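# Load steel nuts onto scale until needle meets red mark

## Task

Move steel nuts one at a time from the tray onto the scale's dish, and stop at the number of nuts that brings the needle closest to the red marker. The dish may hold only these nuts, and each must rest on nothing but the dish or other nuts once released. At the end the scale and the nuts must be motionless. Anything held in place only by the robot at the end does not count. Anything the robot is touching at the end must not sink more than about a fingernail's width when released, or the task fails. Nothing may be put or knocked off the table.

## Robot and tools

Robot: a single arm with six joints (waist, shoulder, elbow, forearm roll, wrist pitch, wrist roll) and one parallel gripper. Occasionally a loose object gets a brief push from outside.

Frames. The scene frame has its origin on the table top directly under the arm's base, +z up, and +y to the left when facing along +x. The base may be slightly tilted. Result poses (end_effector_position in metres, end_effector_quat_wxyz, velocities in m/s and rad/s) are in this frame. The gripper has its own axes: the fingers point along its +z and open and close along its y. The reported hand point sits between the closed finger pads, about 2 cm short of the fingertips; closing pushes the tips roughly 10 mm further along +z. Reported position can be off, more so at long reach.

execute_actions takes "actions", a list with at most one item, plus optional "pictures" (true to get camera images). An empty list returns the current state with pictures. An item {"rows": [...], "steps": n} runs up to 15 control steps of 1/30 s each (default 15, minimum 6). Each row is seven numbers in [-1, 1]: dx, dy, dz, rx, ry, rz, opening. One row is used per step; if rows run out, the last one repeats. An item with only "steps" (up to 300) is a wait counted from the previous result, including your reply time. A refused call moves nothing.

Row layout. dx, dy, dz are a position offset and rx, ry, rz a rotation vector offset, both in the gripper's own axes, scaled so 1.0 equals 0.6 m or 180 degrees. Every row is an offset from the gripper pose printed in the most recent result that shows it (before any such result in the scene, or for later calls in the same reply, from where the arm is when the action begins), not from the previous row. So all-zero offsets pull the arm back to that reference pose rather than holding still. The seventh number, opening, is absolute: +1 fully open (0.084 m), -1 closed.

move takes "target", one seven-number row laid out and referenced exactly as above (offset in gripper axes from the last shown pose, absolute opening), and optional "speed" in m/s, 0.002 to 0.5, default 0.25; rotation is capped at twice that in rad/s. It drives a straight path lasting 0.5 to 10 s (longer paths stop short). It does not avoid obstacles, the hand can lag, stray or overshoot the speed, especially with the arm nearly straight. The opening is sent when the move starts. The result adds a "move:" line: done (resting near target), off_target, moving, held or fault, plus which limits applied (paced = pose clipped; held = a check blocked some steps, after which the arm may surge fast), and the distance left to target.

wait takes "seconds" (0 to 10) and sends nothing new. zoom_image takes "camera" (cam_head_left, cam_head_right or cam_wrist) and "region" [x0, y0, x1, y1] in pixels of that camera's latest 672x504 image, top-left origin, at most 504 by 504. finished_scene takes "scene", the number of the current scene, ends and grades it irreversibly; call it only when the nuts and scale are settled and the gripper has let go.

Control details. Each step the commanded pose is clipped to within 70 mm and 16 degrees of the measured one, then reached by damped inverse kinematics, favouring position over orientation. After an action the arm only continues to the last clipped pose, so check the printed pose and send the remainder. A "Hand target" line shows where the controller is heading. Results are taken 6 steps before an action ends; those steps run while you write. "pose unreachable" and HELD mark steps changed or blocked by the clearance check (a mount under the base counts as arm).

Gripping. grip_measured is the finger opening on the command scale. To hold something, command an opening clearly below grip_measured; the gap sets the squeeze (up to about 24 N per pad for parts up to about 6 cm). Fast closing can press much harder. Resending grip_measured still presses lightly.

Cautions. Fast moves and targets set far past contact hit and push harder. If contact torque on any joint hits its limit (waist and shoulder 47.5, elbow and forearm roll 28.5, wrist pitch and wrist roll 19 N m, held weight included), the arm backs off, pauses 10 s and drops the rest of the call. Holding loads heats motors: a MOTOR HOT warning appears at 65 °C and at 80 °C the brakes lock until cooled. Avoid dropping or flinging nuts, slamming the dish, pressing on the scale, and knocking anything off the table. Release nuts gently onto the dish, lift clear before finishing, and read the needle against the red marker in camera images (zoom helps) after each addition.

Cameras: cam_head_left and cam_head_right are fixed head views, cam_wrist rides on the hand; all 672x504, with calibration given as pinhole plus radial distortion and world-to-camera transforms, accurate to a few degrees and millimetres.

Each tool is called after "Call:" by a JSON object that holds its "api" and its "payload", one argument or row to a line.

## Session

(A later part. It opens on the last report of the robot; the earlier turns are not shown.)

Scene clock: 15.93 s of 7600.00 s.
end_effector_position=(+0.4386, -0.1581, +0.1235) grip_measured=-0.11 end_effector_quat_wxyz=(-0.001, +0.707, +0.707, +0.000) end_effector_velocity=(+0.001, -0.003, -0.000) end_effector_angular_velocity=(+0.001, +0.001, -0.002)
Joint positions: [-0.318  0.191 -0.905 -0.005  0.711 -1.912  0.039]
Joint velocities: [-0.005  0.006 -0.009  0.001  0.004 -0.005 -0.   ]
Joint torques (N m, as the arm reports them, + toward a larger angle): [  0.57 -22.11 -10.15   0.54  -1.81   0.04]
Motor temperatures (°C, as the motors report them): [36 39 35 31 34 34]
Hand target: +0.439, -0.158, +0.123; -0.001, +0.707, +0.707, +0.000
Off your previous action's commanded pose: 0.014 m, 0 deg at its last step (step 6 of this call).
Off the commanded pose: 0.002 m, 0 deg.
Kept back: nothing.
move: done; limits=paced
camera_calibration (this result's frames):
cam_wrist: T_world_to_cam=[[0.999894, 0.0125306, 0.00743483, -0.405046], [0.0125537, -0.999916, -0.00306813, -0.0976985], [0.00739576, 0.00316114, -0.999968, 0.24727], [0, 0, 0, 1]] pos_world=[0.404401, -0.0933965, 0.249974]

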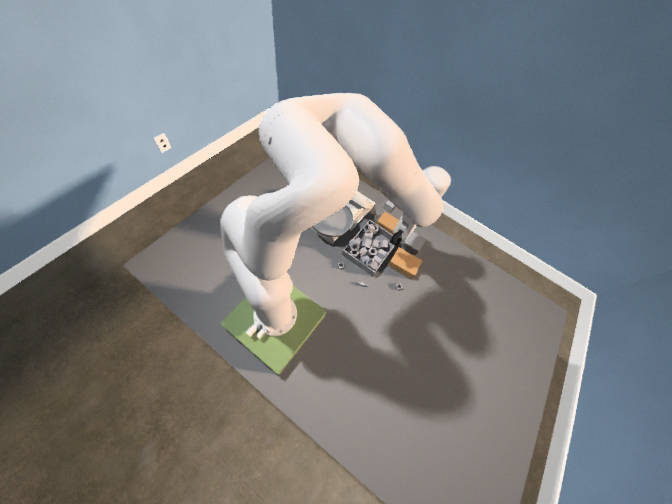

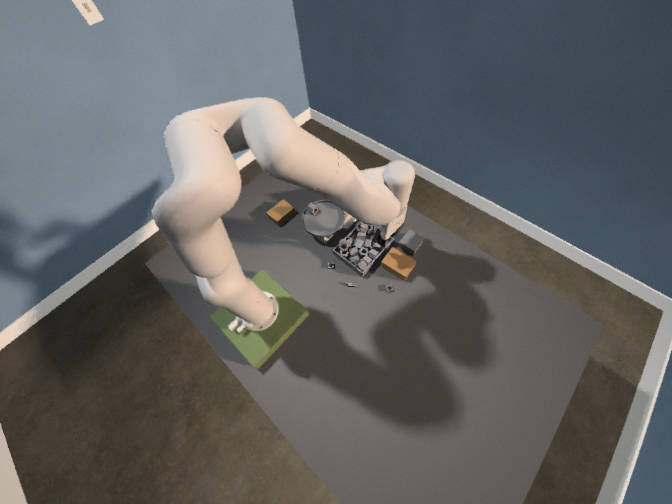

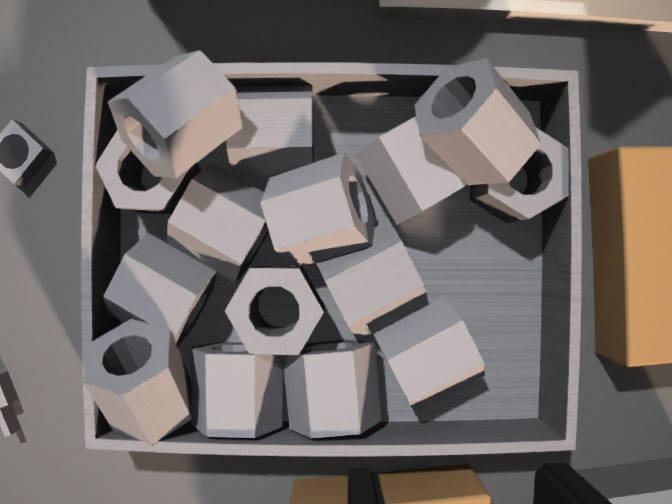

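Call:
{"api": "zoom_image", "payload": {
  "camera": "cam_wrist",
  "region": [350,40,590,240]
}}

Region (350, 40, 590, 240) of cam_wrist's 672x504 image, scaled by 2.100, with more detail than that image has.

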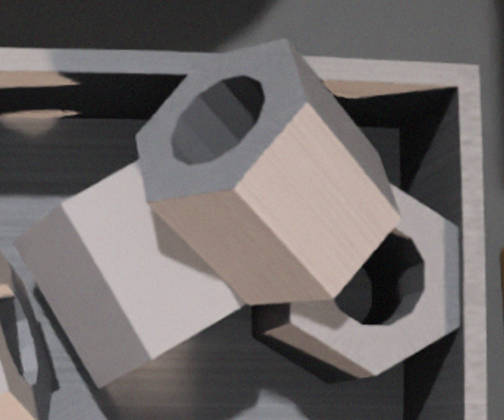

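Call:
{"api": "move", "payload": {
  "target": [0.0287,0.018,0.105,0,0,0,0.1],
  "speed": 0.2
}}

Scene clock: 18.40 s of 7600.00 s.
end_effector_position=(+0.4497, -0.1408, +0.0611) grip_measured=+0.09 end_effector_quat_wxyz=(-0.001, +0.707, +0.707, +0.001) end_effector_velocity=(-0.001, +0.001, -0.003) end_effector_angular_velocity=(+0.001, +0.004, +0.001)
Joint positions: [-0.276  0.351 -0.906 -0.006  0.552 -1.869  0.048]
Joint velocities: [ 0.001  0.008 -0.001  0.    -0.002  0.    -0.   ]
Joint torques (N m, as the arm reports them, + toward a larger angle): [  1.31 -23.71  -8.98   0.45  -1.96  -0.21]
Motor temperatures (°C, as the motors report them): [36 39 35 31 34 34]
Hand target: +0.450, -0.141, +0.061; -0.001, +0.707, +0.708, +0.000
Off the commanded pose: 0.001 m, 0 deg.
Kept back: nothing.
move: done
camera_calibration (this result's frames):
cam_wrist: T_world_to_cam=[[0.999886, 0.012634, 0.00824915, -0.415875], [0.0126588, -0.999915, -0.00295818, -0.0808292], [0.00821108, 0.00306226, -0.999962, 0.18433], [0, 0, 0, 1]] pos_world=[0.415338, -0.0761327, 0.187514]

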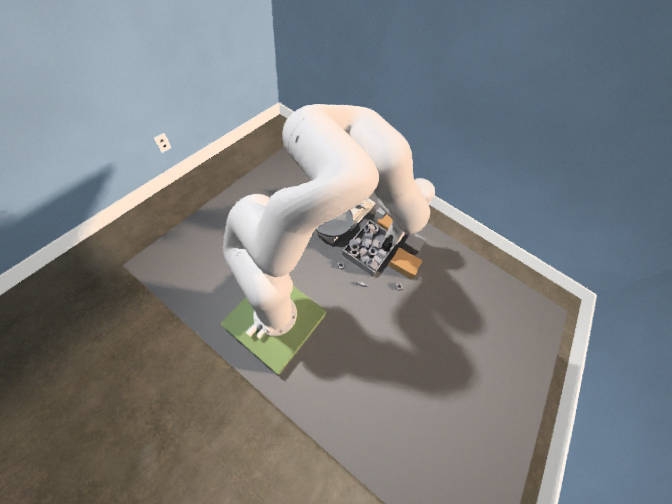

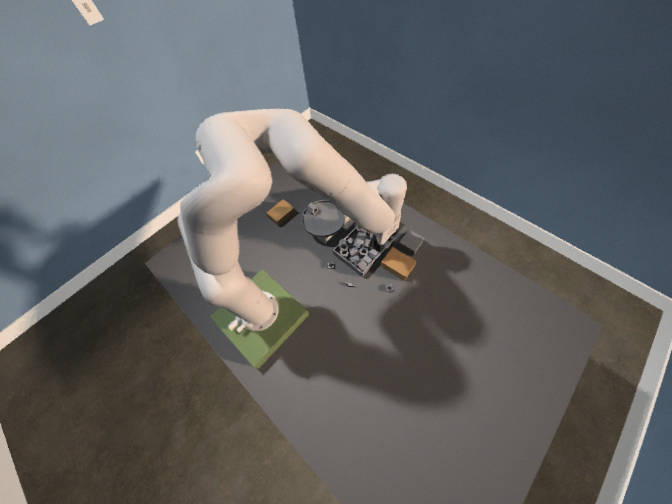

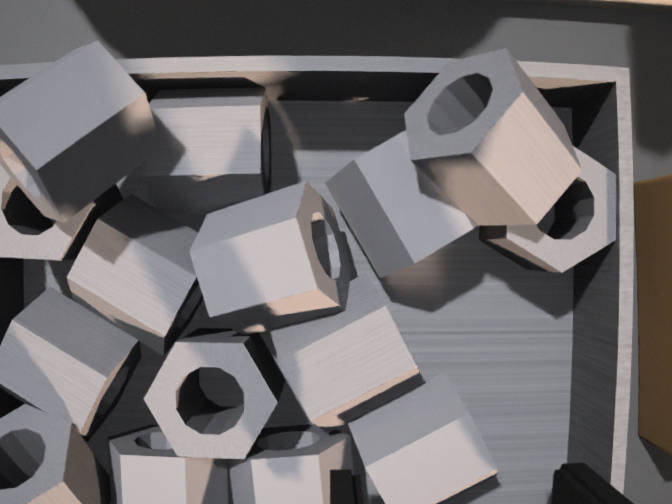

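Call:
{"api": "move", "payload": {
  "target": [0,0.0033,0.031,0,0,0,0.1],
  "speed": 0.06
}}

Call:
{"api": "execute_actions", "payload": {
  "actions": [
    {"rows":[[0,0,0,0,0,0,0.06],[0,0,0,0,0,0,0.02],[0,0,0.001,0,0,0,-0.02],[0,0,0.002,0,0,0,-0.06],[0,0,0.003,0,0,0,-0.1],[0,0,0.004,0,0,0,-0.14],[0,0,0.005,0,0,0,-0.18],[0,0,0.006,0,0,0,-0.22],[0,0,0.006,0,0,0,-0.26],[0,0,0.006,0,0,0,-0.3],[0,0,0.006,0,0,0,-0.34],[0,0,0.006,0,0,0,-0.38],[0,0,0.006,0,0,0,-0.42],[0,0,0.006,0,0,0,-0.45]],"steps":15}
  ]
}}

Call:
{"api": "execute_actions", "payload": {
  "actions": []
}}

Scene clock: 19.77 s of 7600.00 s.
end_effector_position=(+0.4521, -0.1409, +0.0432) grip_measured=+0.09 end_effector_quat_wxyz=(-0.000, +0.707, +0.708, +0.001) end_effector_velocity=(+0.001, +0.000, -0.001) end_effector_angular_velocity=(+0.000, -0.001, +0.001)
Joint positions: [-0.275  0.403 -0.917 -0.006  0.509 -1.868  0.048]
Joint velocities: [ 0.001  0.003 -0.002  0.001 -0.002 -0.     0.   ]
Joint torques (N m, as the arm reports them, + toward a larger angle): [  0.77 -22.45  -8.39   0.5   -1.85  -0.06]
Motor temperatures (°C, as the motors report them): [36 39 35 31 34 34]
Hand target: +0.452, -0.141, +0.043; -0.001, +0.707, +0.708, +0.001
Off the commanded pose: 0.001 m, 0 deg.
Kept back: nothing.
move: done
camera_calibration (this result's frames):
cam_wrist: T_world_to_cam=[[0.999875, 0.0127167, 0.00941728, -0.418189], [0.0127424, -0.999915, -0.00267023, -0.0809972], [0.00938252, 0.00278989, -0.999952, 0.165851], [0, 0, 0, 1]] pos_world=[0.417612, -0.076135, 0.169565]

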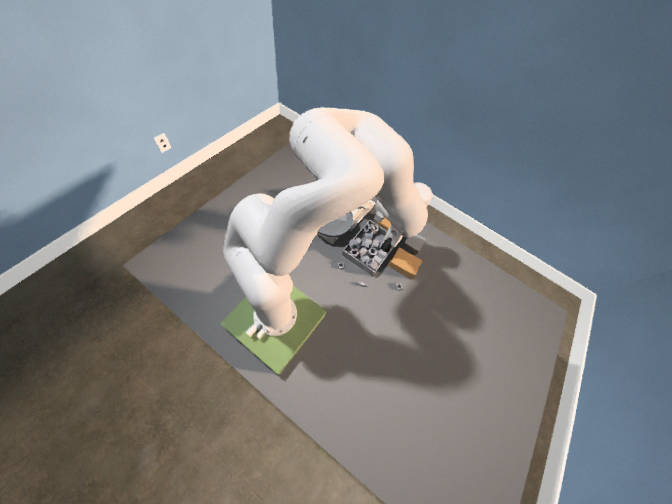

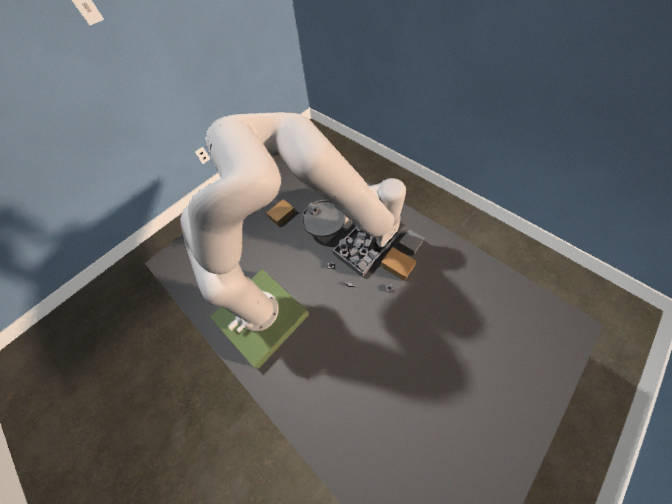

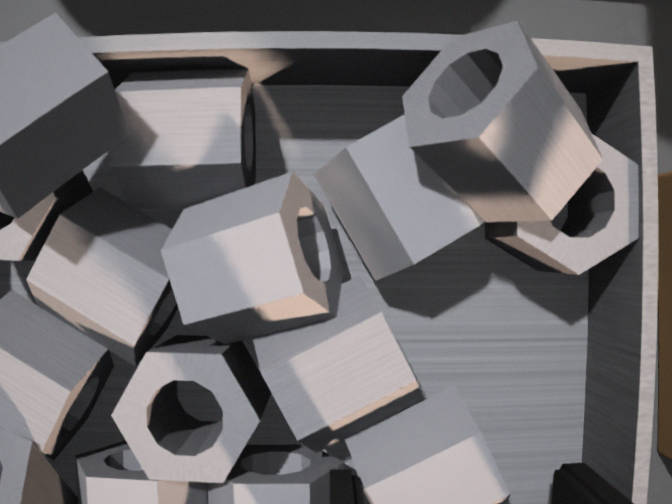

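Scene clock: 20.07 s of 7600.00 s.
end_effector_position=(+0.4538, -0.1412, +0.0426) grip_measured=-0.22 end_effector_quat_wxyz=(+0.002, +0.707, +0.708, +0.002) end_effector_velocity=(+0.007, -0.001, -0.010) end_effector_angular_velocity=(-0.005, -0.017, +0.001)
Joint positions: [-0.275  0.407 -0.919 -0.006  0.503 -1.868  0.035]
Joint velocities: [ 0.002  0.035 -0.012  0.    -0.04   0.001 -0.053]
Joint torques (N m, as the arm reports them, + toward a larger angle): [  0.07 -19.26  -5.88   0.18  -0.6   -0.07]
Motor temperatures (°C, as the motors report them): [36 39 35 31 34 34]
Steps of this call (steps 1 to 9: the first 9 steps of this action). Readings (end_effector_position):
1: (+0.4521, -0.1409, +0.0432)
2: (+0.4522, -0.1409, +0.0432)
4: (+0.4525, -0.1410, +0.0434)
8: (+0.4535, -0.1412, +0.0429)
9: the state above

Scene clock: 20.27 s of 7600.00 s.
end_effector_position=(+0.4543, -0.1416, +0.0419) grip_measured=-0.30 end_effector_quat_wxyz=(+0.003, +0.707, +0.708, +0.002) end_effector_velocity=(-0.000, +0.000, -0.002) end_effector_angular_velocity=(+0.000, +0.000, +0.001)
Joint positions: [-0.275  0.41  -0.92  -0.006  0.5   -1.868  0.031]
Joint velocities: [ 0.     0.003  0.001 -0.    -0.005 -0.     0.   ]
Joint torques (N m, as the arm reports them, + toward a larger angle): [  0.13 -15.17  -4.55   0.51  -0.17   0.02]
Motor temperatures (°C, as the motors report them): [36 39 35 31 34 34]
Hand target: +0.452, -0.141, +0.040; -0.000, +0.707, +0.708, +0.001
Off the commanded pose: 0.003 m, 0 deg.
Kept back: nothing.
Steps of this call (steps 1 to 6: the last 6 steps of your previous action). Readings (end_effector_position):
1: (+0.4540, -0.1413, +0.0423)
2: (+0.4543, -0.1414, +0.0422)
4: (+0.4543, -0.1415, +0.0420)
6: the state above
camera_calibration (this result's frames):
cam_wrist: T_world_to_cam=[[0.999803, 0.012703, 0.0152236, -0.420544], [0.0127168, -0.999919, -0.000810192, -0.0817872], [0.0152121, 0.00100363, -0.999884, 0.161605], [0, 0, 0, 1]] pos_world=[0.419043, -0.0766006, 0.167922]

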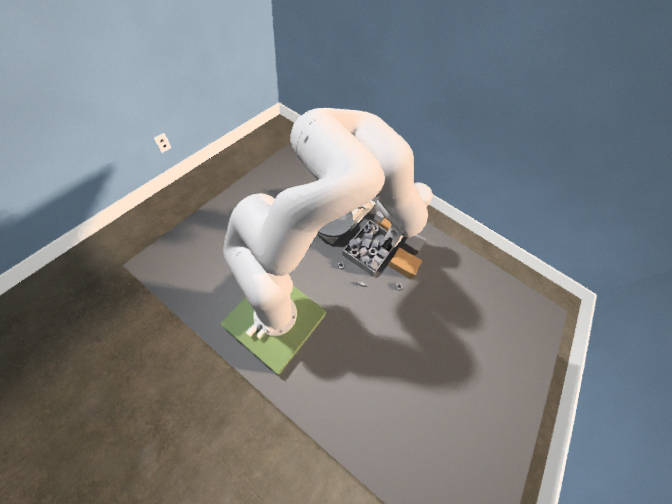

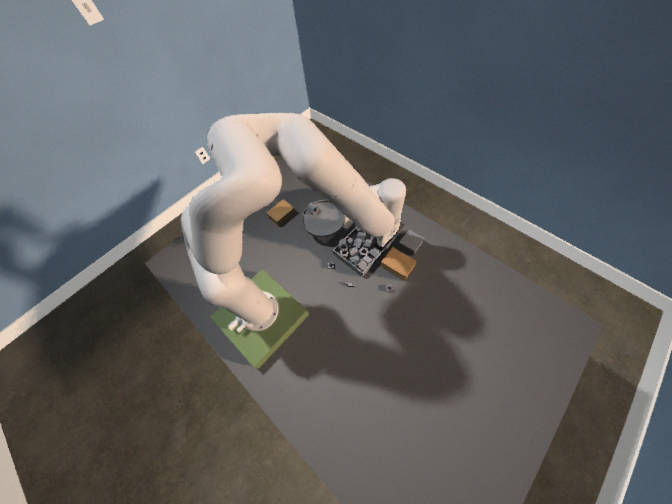

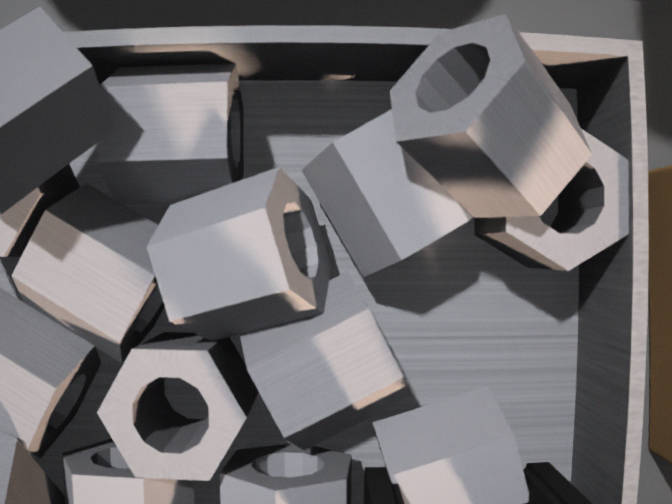

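Call:
{"api": "execute_actions", "payload": {
  "actions": [
    {"rows":[[0,0,-0.001,0,0,0,-0.2],[0,0,-0.002,0,0,0,-0.1],[0,0,-0.002,0,0,0,-0.04],[0.002,0,-0.002,0,0,-0.01,-0.04],[0.004,0,-0.002,0,0,-0.025,-0.04],[0.007,0,-0.002,0,0,-0.04,-0.04],[0.01,0,-0.002,0,0,-0.055,-0.04],[0.013,0,-0.001,0,0,-0.07,-0.04],[0.015,0,0,0,0,-0.082,-0.04],[0.017,0,0.002,0,0,-0.09,-0.06],[0.018,0,0.004,0,0,-0.095,-0.08],[0.018,0,0.006,0,0,-0.095,-0.08],[0.018,0,0.007,0,0,-0.095,-0.08]],"steps":15}
  ]
}}

Call:
{"api": "wait", "payload": {
  "seconds": 0.2
}}

Scene clock: 20.93 s of 7600.00 s.
end_effector_position=(+0.4531, -0.1382, +0.0419) grip_measured=-0.05 end_effector_quat_wxyz=(+0.002, +0.675, +0.738, -0.001) end_effector_velocity=(-0.000, +0.035, -0.002) end_effector_angular_velocity=(-0.067, +0.025, +0.947)
Joint positions: [-0.268  0.406 -0.915 -0.017  0.502 -1.939  0.042]
Joint velocities: [ 0.087 -0.019  0.039 -0.144 -0.017 -0.734  0.002]
Joint torques (N m, as the arm reports them, + toward a larger angle): [  0.92 -15.41  -4.04   0.36   0.26  -0.34]
Motor temperatures (°C, as the motors report them): [36 39 35 31 34 34]
Steps of this call (steps 1 to 11: nothing new was sent; steps 12 to 20: the first 9 steps of this action). Readings (end_effector_position):
12: (+0.4540, -0.1415, +0.0412)
13: (+0.4540, -0.1415, +0.0413)
15: (+0.4539, -0.1412, +0.0416)
19: (+0.4531, -0.1393, +0.0418)
20: the state above

Scene clock: 21.33 s of 7600.00 s.
end_effector_position=(+0.4565, -0.1313, +0.0395) grip_measured=-0.10 end_effector_quat_wxyz=(+0.007, +0.596, +0.803, +0.001) end_effector_velocity=(-0.000, +0.001, -0.002) end_effector_angular_velocity=(+0.009, -0.004, +0.045)
Joint positions: [-0.252  0.412 -0.911 -0.017  0.483 -2.128  0.04 ]
Joint velocities: [-0.     0.002  0.003  0.021 -0.007 -0.064 -0.   ]
Joint torques (N m, as the arm reports them, + toward a larger angle): [ -0.78 -10.86  -0.34   0.37   3.26   0.12]
Motor temperatures (°C, as the motors report them): [36 39 35 31 34 34]
Hand target: +0.454, -0.131, +0.038; +0.004, +0.594, +0.804, +0.000
Off the commanded pose: 0.003 m, 1 deg.
Kept back: nothing.
Steps of this call (steps 1 to 6: the last 6 steps of your previous action; steps 7 to 12: nothing new was sent). Readings (end_effector_position):
1: (+0.4531, -0.1369, +0.0418)
2: (+0.4533, -0.1357, +0.0417)
4: (+0.4542, -0.1334, +0.0411)
8: (+0.4563, -0.1317, +0.0400)
12: the state above
camera_calibration (this result's frames):
cam_wrist: T_world_to_cam=[[0.953444, 0.301081, 0.0171707, -0.363906], [0.300972, -0.953594, 0.00866231, -0.197487], [0.018982, -0.00309112, -0.999815, 0.156958], [0, 0, 0, 1]] pos_world=[0.403423, -0.0782726, 0.164888]

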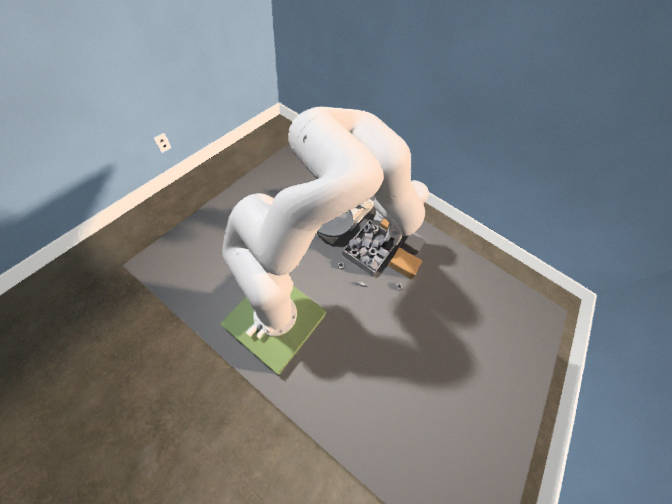

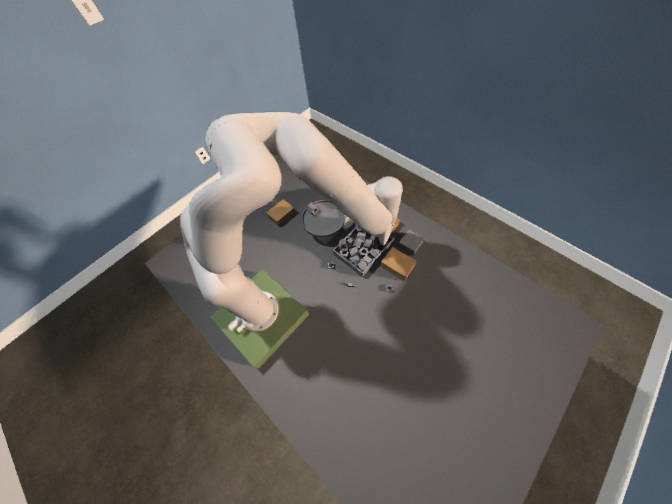

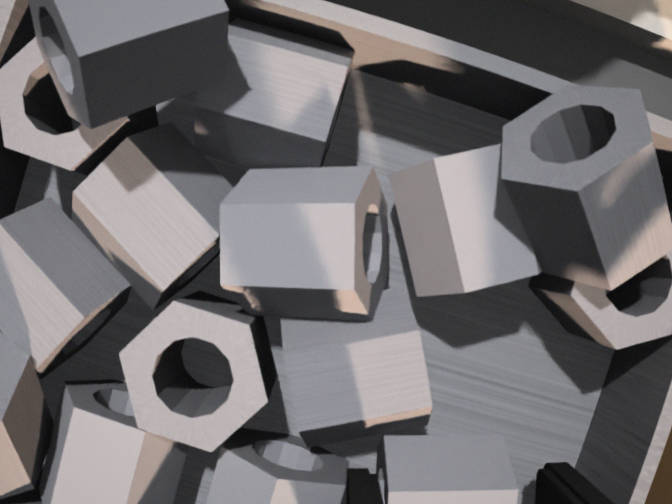

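Call:
{"api": "execute_actions", "payload": {
  "actions": [
    {"rows":[[0,0,-0.001,0,0,0,-0.16],[0,0,-0.001,0,0,0,-0.22],[0,0,-0.001,0,0,0,-0.27],[0,0,-0.001,0,0,0,-0.3],[0,0,-0.001,0,0,0,-0.3],[0,0,-0.001,0,0,0,-0.3],[0,0,-0.001,0,0,0,-0.36],[0,0,-0.001,0,0,0,-0.45],[0,0,-0.001,0,0,0,-0.55],[0,0,-0.001,0,0,0,-0.65],[0,0,-0.001,0,0,0,-0.72]],"steps":13}
  ]
}}

Call:
{"api": "execute_actions", "payload": {
  "actions": [],
  "pictures": false
}}

Scene clock: 21.80 s of 7600.00 s.
end_effector_position=(+0.4483, -0.1296, +0.0333) grip_measured=-0.32 end_effector_quat_wxyz=(-0.004, +0.596, +0.803, -0.003) end_effector_velocity=(+0.024, -0.004, +0.023) end_effector_angular_velocity=(-0.018, -0.062, -0.006)
Joint positions: [-0.253  0.418 -0.901 -0.017  0.49  -2.129  0.03 ]
Joint velocities: [ 0.006 -0.032 -0.027  0.001 -0.006  0.011 -0.031]
Joint torques (N m, as the arm reports them, + toward a larger angle): [  1.31 -24.42  -8.84   0.56  -1.93   0.03]
Motor temperatures (°C, as the motors report them): [36 39 35 31 34 34]
Steps of this call (steps 1 to 7: nothing new was sent; steps 8 to 14: the first 7 steps of this action). Readings (end_effector_position):
8: (+0.4565, -0.1313, +0.0393)
9: (+0.4564, -0.1314, +0.0393)
11: (+0.4495, -0.1298, +0.0342)
14: the state above

Scene clock: 22.00 s of 7600.00 s.
end_effector_position=(+0.4541, -0.1308, +0.0382) grip_measured=-0.33 end_effector_quat_wxyz=(+0.004, +0.596, +0.803, -0.000) end_effector_velocity=(+0.019, -0.004, +0.015) end_effector_angular_velocity=(-0.014, -0.048, +0.003)
Joint positions: [-0.252  0.412 -0.908 -0.017  0.486 -2.128  0.03 ]
Joint velocities: [ 0.003 -0.015 -0.023 -0.001 -0.011  0.001 -0.   ]
Joint torques (N m, as the arm reports them, + toward a larger angle): [  0.98 -24.09  -8.51   0.5   -1.95  -0.03]
Motor temperatures (°C, as the motors report them): [36 39 35 31 34 34]
Hand target: +0.456, -0.131, +0.040; +0.007, +0.596, +0.803, +0.001
Off the commanded pose: 0.003 m, 0 deg.
Kept back: nothing.
Steps of this call (steps 1 to 6: the last 6 steps of your previous action). Readings (end_effector_position):
1: (+0.4492, -0.1298, +0.0341)
2: (+0.4503, -0.1300, +0.0350)
4: (+0.4525, -0.1304, +0.0368)
6: the state above

Call:
{"api": "move", "payload": {
  "target": [0,0,-0.145,0,0,0,-0.72],
  "speed": 0.3
}}

Call:
{"api": "move", "payload": {
  "target": [0.395,0.001,0.04,0,0,0.0945,-0.72],
  "speed": 0.3
}}

Scene clock: 23.50 s of 7600.00 s.
end_effector_position=(+0.4533, -0.1305, +0.1244) grip_measured=-0.33 end_effector_quat_wxyz=(+0.003, +0.596, +0.803, -0.001) end_effector_velocity=(+0.002, -0.000, +0.005) end_effector_angular_velocity=(-0.003, -0.006, +0.002)
Joint positions: [-0.25   0.202 -0.92  -0.013  0.71  -2.131  0.03 ]
Joint velocities: [ 0.001 -0.008 -0.005 -0.001  0.006 -0.     0.   ]
Joint torques (N m, as the arm reports them, + toward a larger angle): [  1.04 -22.82 -10.46   0.41  -2.19  -0.15]
Motor temperatures (°C, as the motors report them): [36 39 35 31 34 34]
Hand target: +0.454, -0.131, +0.125; +0.004, +0.596, +0.803, -0.001
Off the commanded pose: 0.001 m, 0 deg.
Kept back: nothing.
move: done
camera_calibration (this result's frames):
cam_wrist: T_world_to_cam=[[0.953704, 0.300561, 0.0106119, -0.361913], [0.300525, -0.953762, 0.00480234, -0.195763], [0.0115646, -0.00139088, -0.999932, 0.245447], [0, 0, 0, 1]] pos_world=[0.401151, -0.0775933, 0.250211]

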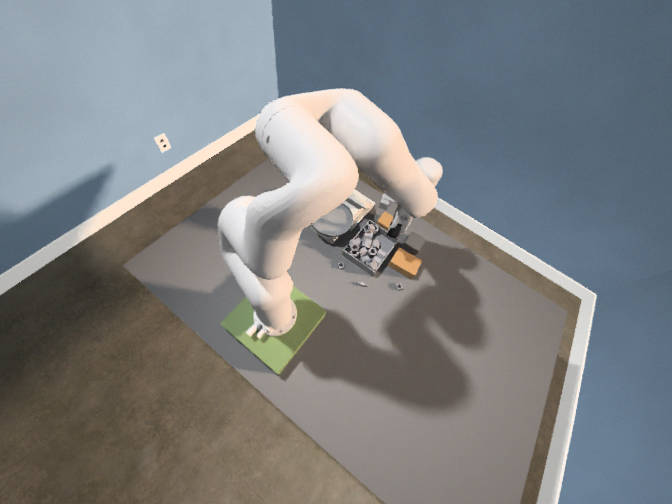

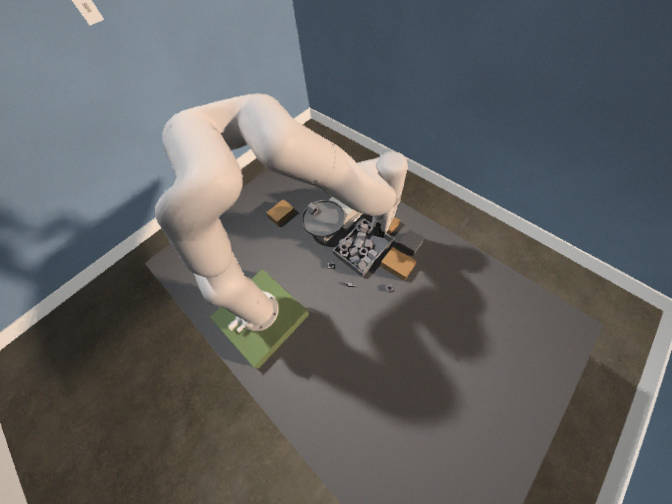

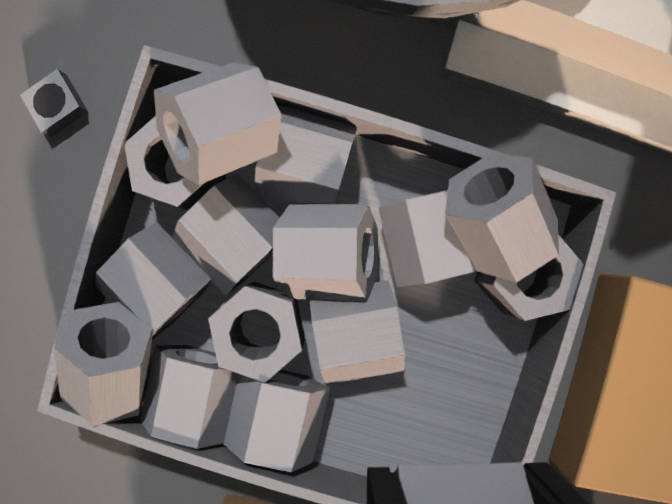

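Scene clock: 24.93 s of 7600.00 s.
end_effector_position=(+0.3863, +0.0958, +0.0990) grip_measured=-0.33 end_effector_quat_wxyz=(+0.004, +0.708, +0.706, -0.000) end_effector_velocity=(-0.000, +0.003, +0.000) end_effector_angular_velocity=(-0.006, -0.002, -0.003)
Joint positions: [ 0.275  0.06  -0.632 -0.024  0.569 -1.3    0.03 ]
Joint velocities: [ 0.009  0.001 -0.002 -0.012  0.001  0.022  0.   ]
Joint torques (N m, as the arm reports them, + toward a larger angle): [  0.9  -18.64  -9.75   0.47  -2.05   0.02]
Motor temperatures (°C, as the motors report them): [36 39 35 31 34 34]
Hand target: +0.386, +0.096, +0.099; +0.004, +0.708, +0.706, -0.001
Off the commanded pose: 0.001 m, 0 deg.
Kept back: nothing.
move: done
camera_calibration (this result's frames):
cam_wrist: T_world_to_cam=[[0.999881, 0.00848217, 0.0128943, -0.355898], [0.00842214, -0.999953, 0.00470207, 0.157575], [0.0129336, -0.00459291, -0.999906, 0.220939], [0, 0, 0, 1]] pos_world=[0.351671, 0.161602, 0.224766]

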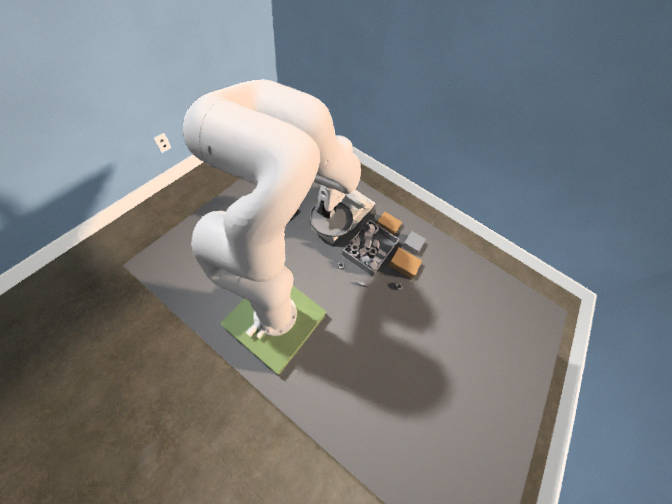

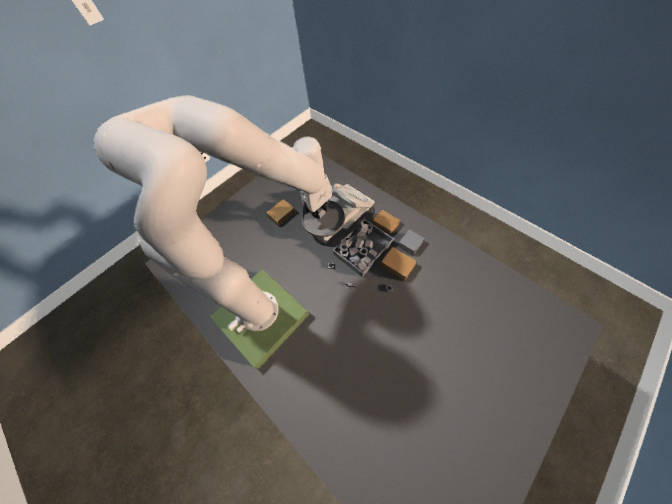

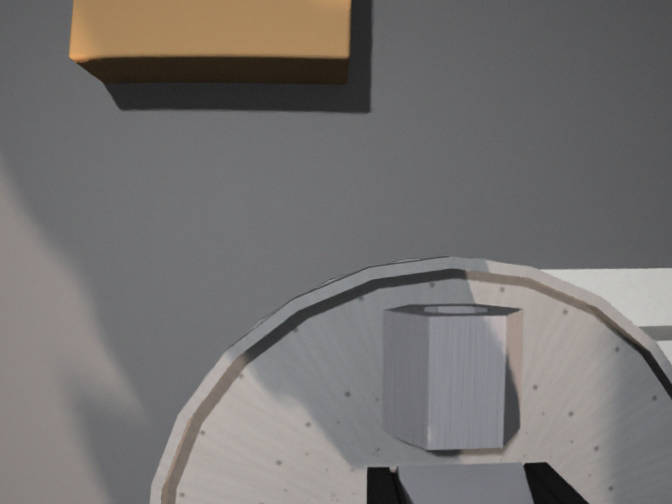

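Call:
{"api": "move", "payload": {
  "target": [0.0065,-0.001,0.0135,0.0018,0.0018,0,-0.72],
  "speed": 0.025
}}

Scene clock: 25.93 s of 7600.00 s.
end_effector_position=(+0.3859, +0.0996, +0.0912) grip_measured=-0.33 end_effector_quat_wxyz=(-0.000, +0.708, +0.706, -0.000) end_effector_velocity=(+0.000, +0.001, -0.001) end_effector_angular_velocity=(+0.002, -0.000, +0.000)
Joint positions: [ 0.282  0.086 -0.635 -0.011  0.55  -1.303  0.03 ]
Joint velocities: [ 0.002  0.006 -0.001  0.003 -0.005 -0.002  0.   ]
Joint torques (N m, as the arm reports them, + toward a larger angle): [  1.05 -18.83  -9.14   0.24  -2.25  -0.03]
Motor temperatures (°C, as the motors report them): [36 39 35 31 34 34]
Hand target: +0.386, +0.100, +0.091; -0.000, +0.708, +0.706, -0.000
Off the commanded pose: 0.000 m, 0 deg.
Kept back: nothing.
move: done
camera_calibration (this result's frames):
cam_wrist: T_world_to_cam=[[0.999934, 0.00842532, 0.00777758, -0.354978], [0.00843315, -0.999964, -0.000975137, 0.161943], [0.00776909, 0.00104066, -0.999969, 0.21459], [0, 0, 0, 1]] pos_world=[0.351922, 0.164704, 0.217502]

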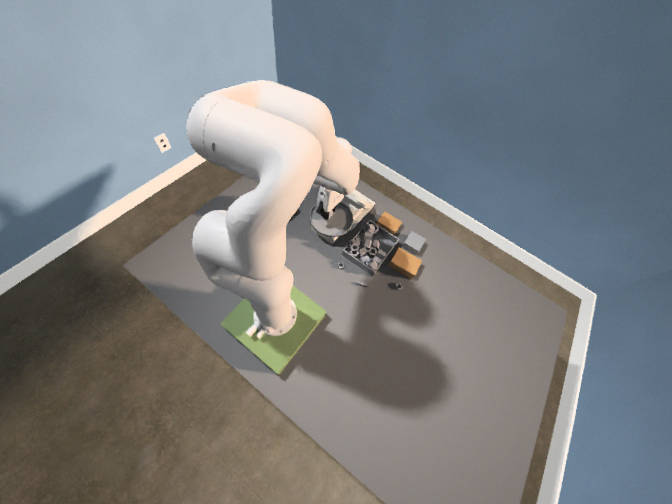

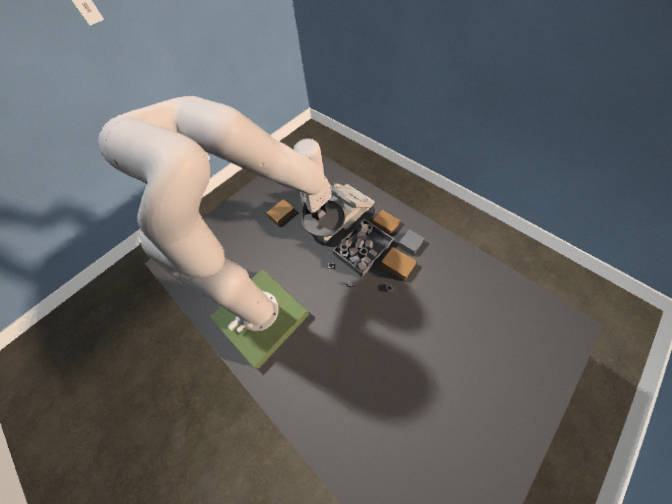

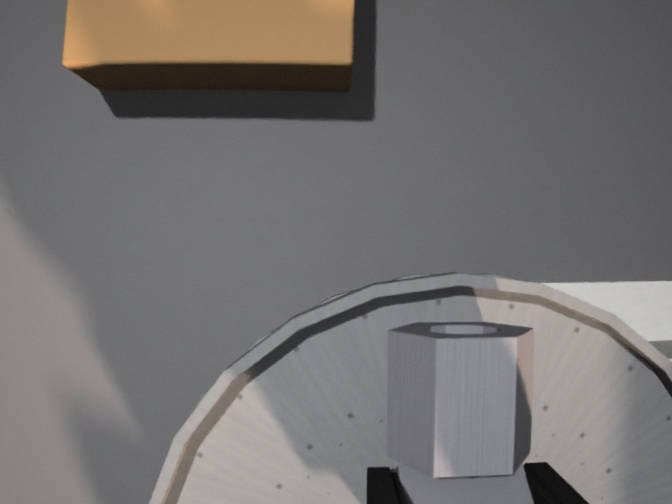

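Call:
{"api": "execute_actions", "payload": {
  "actions": [
    {"rows":[[0,0,0.001,0,0,0,-0.72],[0,0,0.002,0,0,0,-0.72],[0,0,0.0025,0,0,0,-0.72],[0,0,0.0025,0,0,0,-0.72],[0,0,0.0025,0,0,0,-0.72],[0,0,0.0025,0,0,0,-0.72],[0,0,0.0025,0,0,0,-0.72],[0,0,0.0025,0,0,0,-0.72],[0,0,0.0025,0,0,0,-0.72],[0,0,0.0025,0,0,0,-0.45],[0,0,0.0025,0,0,0,-0.3],[0,0,0.0025,0,0,0,-0.2],[0,0,0.0025,0,0,0,-0.12],[0,0,0.0025,0,0,0,-0.12],[0,0,0.0025,0,0,0,-0.12]],"steps":15}
  ]
}}

Call:
{"api": "move", "payload": {
  "target": [0,0,-0.055,0,0,0,-0.12],
  "speed": 0.2
}}

Call:
{"api": "move", "payload": {
  "target": [-0.2487,-0.0453,0.03,0,0,-0.189,-0.05],
  "speed": 0.35
}}

Scene clock: 29.10 s of 7600.00 s.
end_effector_position=(+0.3858, +0.0996, +0.0899) grip_measured=-0.33 end_effector_quat_wxyz=(-0.000, +0.708, +0.706, -0.000) end_effector_velocity=(-0.001, -0.000, -0.002) end_effector_angular_velocity=(-0.001, +0.003, +0.001)
Joint positions: [ 0.282  0.089 -0.635 -0.011  0.546 -1.303  0.03 ]
Joint velocities: [ 0.     0.005  0.001  0.    -0.004 -0.001 -0.   ]
Joint torques (N m, as the arm reports them, + toward a larger angle): [  0.55 -17.5   -8.76   0.23  -2.35   0.  ]
Motor temperatures (°C, as the motors report them): [36 39 35 31 34 34]
Steps of this call (steps 1 to 86: nothing new was sent; steps 87 to 95: the first 9 steps of this action). Readings (end_effector_position):
87: (+0.3858, +0.0997, +0.0909)
88: (+0.3858, +0.0997, +0.0908)
90: (+0.3858, +0.0996, +0.0905)
94: (+0.3858, +0.0996, +0.0899)
95: the state above

Scene clock: 30.40 s of 7600.00 s.
end_effector_position=(+0.3858, +0.0995, +0.1222) grip_measured=-0.13 end_effector_quat_wxyz=(-0.000, +0.708, +0.706, -0.001) end_effector_velocity=(-0.000, -0.000, +0.002) end_effector_angular_velocity=(-0.000, +0.001, -0.001)
Joint positions: [ 0.282  0.001 -0.65  -0.01   0.65  -1.304  0.038]
Joint velocities: [-0.    -0.005 -0.001  0.     0.007  0.     0.   ]
Joint torques (N m, as the arm reports them, + toward a larger angle): [  1.   -17.97  -9.81   0.49  -1.77  -0.08]
Motor temperatures (°C, as the motors report them): [36 39 35 31 34 34]
Hand target: +0.386, +0.100, +0.123; +0.000, +0.708, +0.706, -0.000
Off your previous action's commanded pose: 0.000 m, 0 deg at its last step (step 6 of this call).
Off the commanded pose: 0.000 m, 0 deg.
Kept back: nothing.
move: done
camera_calibration (this result's frames):
cam_wrist: T_world_to_cam=[[0.99994, 0.00827101, 0.00718782, -0.354961], [0.00827577, -0.999966, -0.000633224, 0.161842], [0.00718234, 0.00069267, -0.999974, 0.245859], [0, 0, 0, 1]] pos_world=[0.351835, 0.164602, 0.248507]

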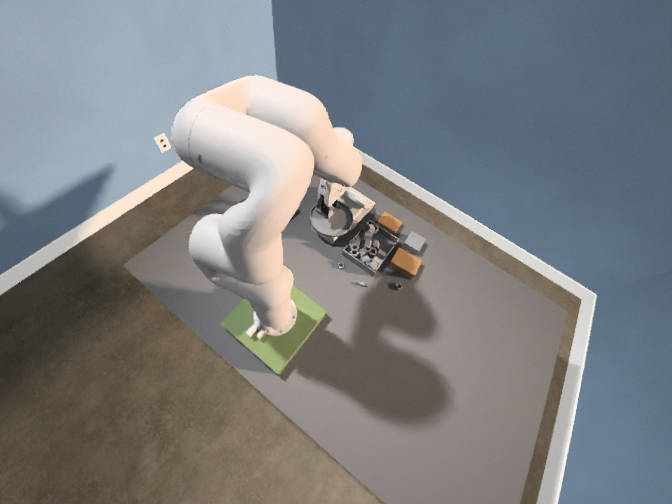

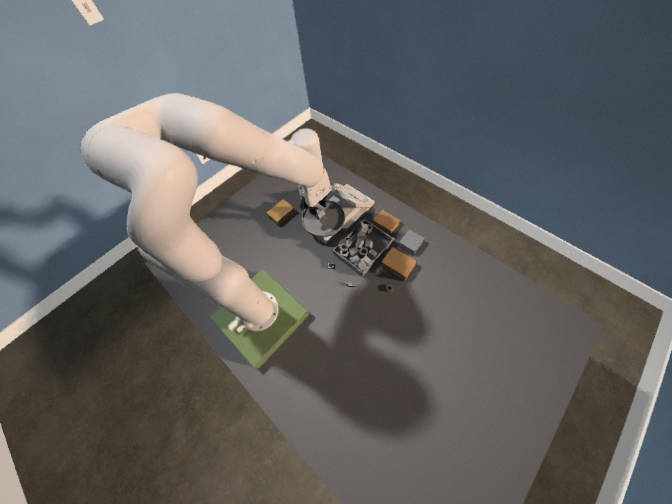

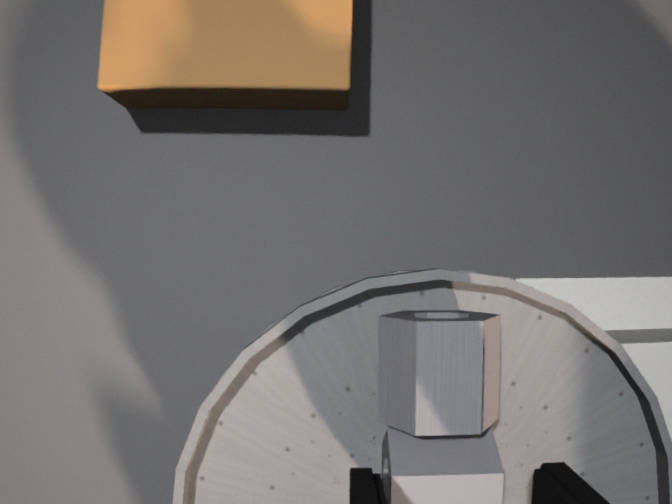

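Scene clock: 31.90 s of 7600.00 s.
end_effector_position=(+0.3575, -0.0489, +0.1041) grip_measured=-0.06 end_effector_quat_wxyz=(-0.001, +0.471, +0.882, -0.000) end_effector_velocity=(-0.001, -0.001, -0.000) end_effector_angular_velocity=(+0.007, +0.003, +0.006)
Joint positions: [-0.107 -0.067 -0.503 -0.01   0.569 -2.286  0.041]
Joint velocities: [-0.006  0.001 -0.     0.012  0.003 -0.023  0.   ]
Joint torques (N m, as the arm reports them, + toward a larger angle): [  0.78 -16.11  -9.27   0.28  -1.81   0.03]
Motor temperatures (°C, as the motors report them): [36 39 35 31 34 34]
Hand target: +0.357, -0.049, +0.104; -0.001, +0.471, +0.882, -0.000
Off the commanded pose: 0.001 m, 0 deg.
Kept back: nothing.
move: done
camera_calibration (this result's frames):
cam_wrist: T_world_to_cam=[[0.824263, 0.566164, 0.00698391, -0.235226], [0.566189, -0.824273, -0.00210469, -0.176974], [0.00456504, 0.00568903, -0.999973, 0.229206], [0, 0, 0, 1]] pos_world=[0.293043, -0.0140024, 0.23047]

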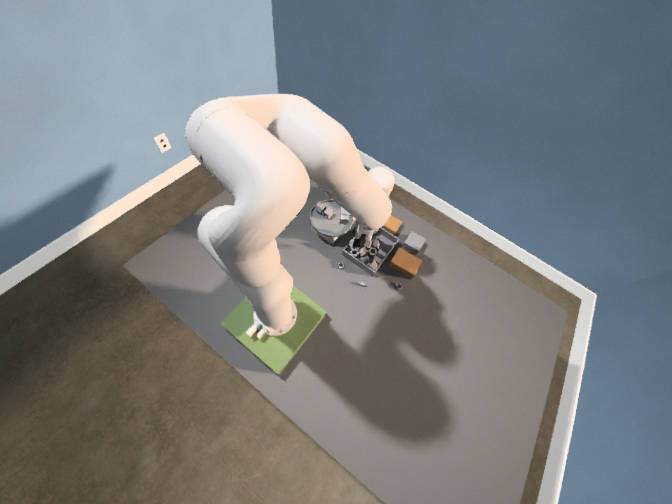

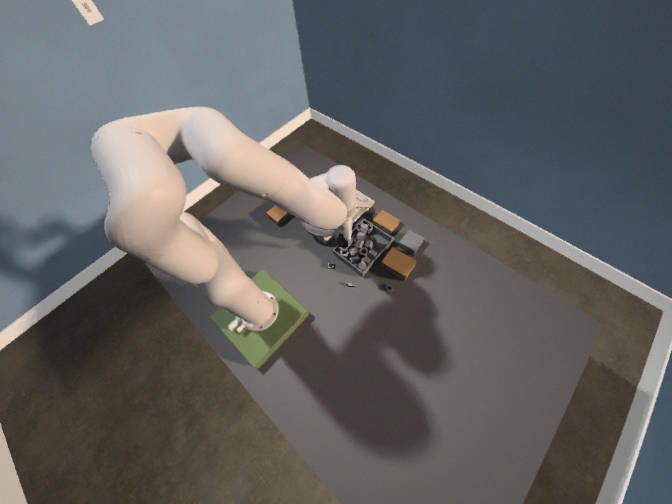

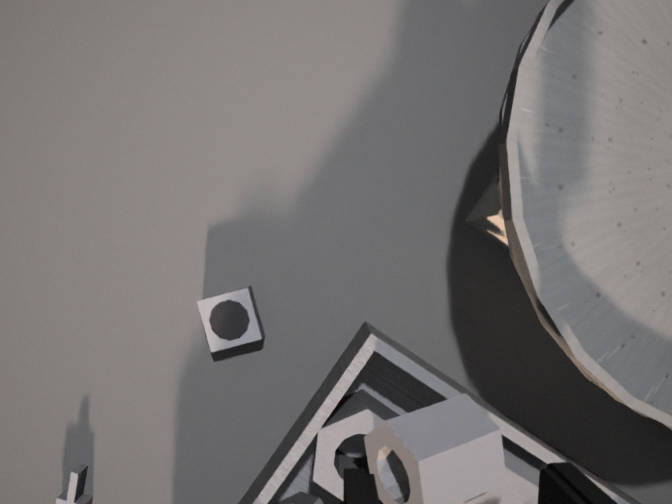

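Call:
{"api": "move", "payload": {
  "target": [0.006,0.024,0.0225,0.1,0,-0.05,-0.05],
  "speed": 0.25
}}

Scene clock: 33.57 s of 7600.00 s.
end_effector_position=(+0.3675, -0.0383, +0.0908) grip_measured=-0.06 end_effector_quat_wxyz=(-0.074, +0.395, +0.905, -0.138) end_effector_velocity=(+0.000, +0.000, -0.000) end_effector_angular_velocity=(-0.005, +0.009, +0.003)
Joint positions: [ 0.024  0.155 -0.763 -0.26   0.873 -2.127  0.041]
Joint velocities: [ 0.004  0.008 -0.01  -0.004  0.012  0.002  0.   ]
Joint torques (N m, as the arm reports them, + toward a larger angle): [  0.7  -19.81  -9.08   0.62  -1.11  -0.03]
Motor temperatures (°C, as the motors report them): [36 39 35 31 34 34]
Hand target: +0.368, -0.038, +0.091; -0.074, +0.395, +0.905, -0.138
Off the commanded pose: 0.000 m, 0 deg.
Kept back: nothing.
move: done
camera_calibration (this result's frames):
cam_wrist: T_world_to_cam=[[0.688734, 0.660107, -0.299839, -0.168107], [0.684801, -0.728114, -0.0299742, -0.211324], [-0.238103, -0.184686, -0.953519, 0.293502], [0, 0, 0, 1]] pos_world=[0.330379, 0.011306, 0.22312]

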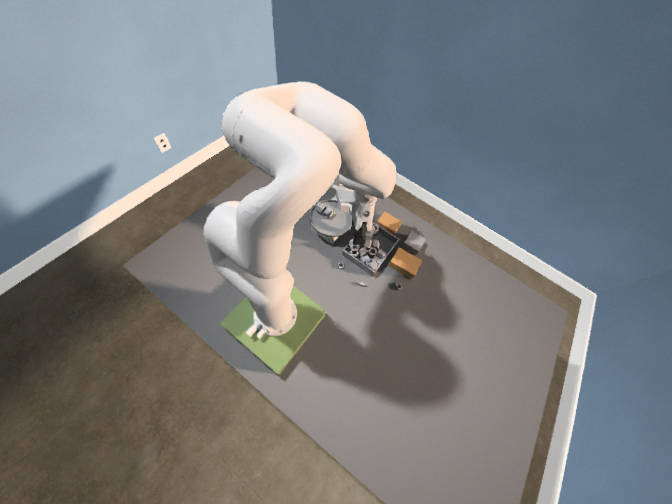

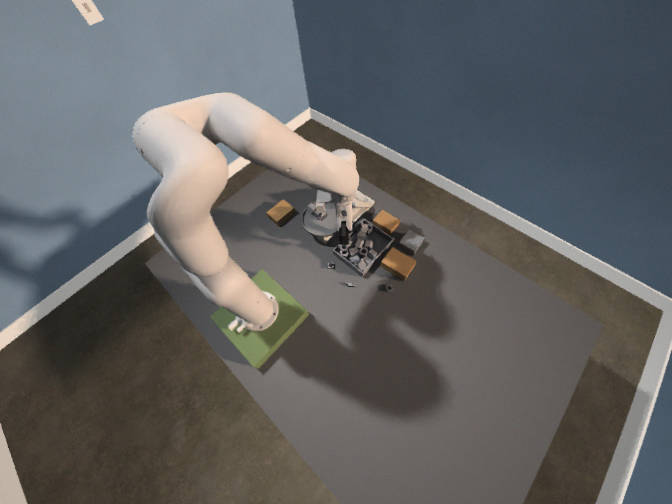

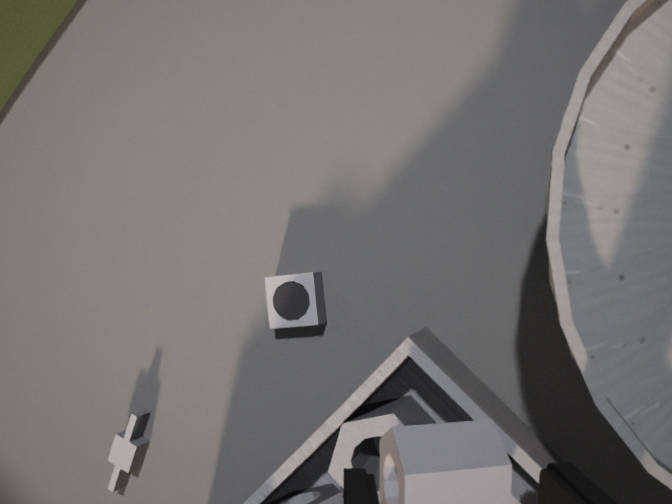

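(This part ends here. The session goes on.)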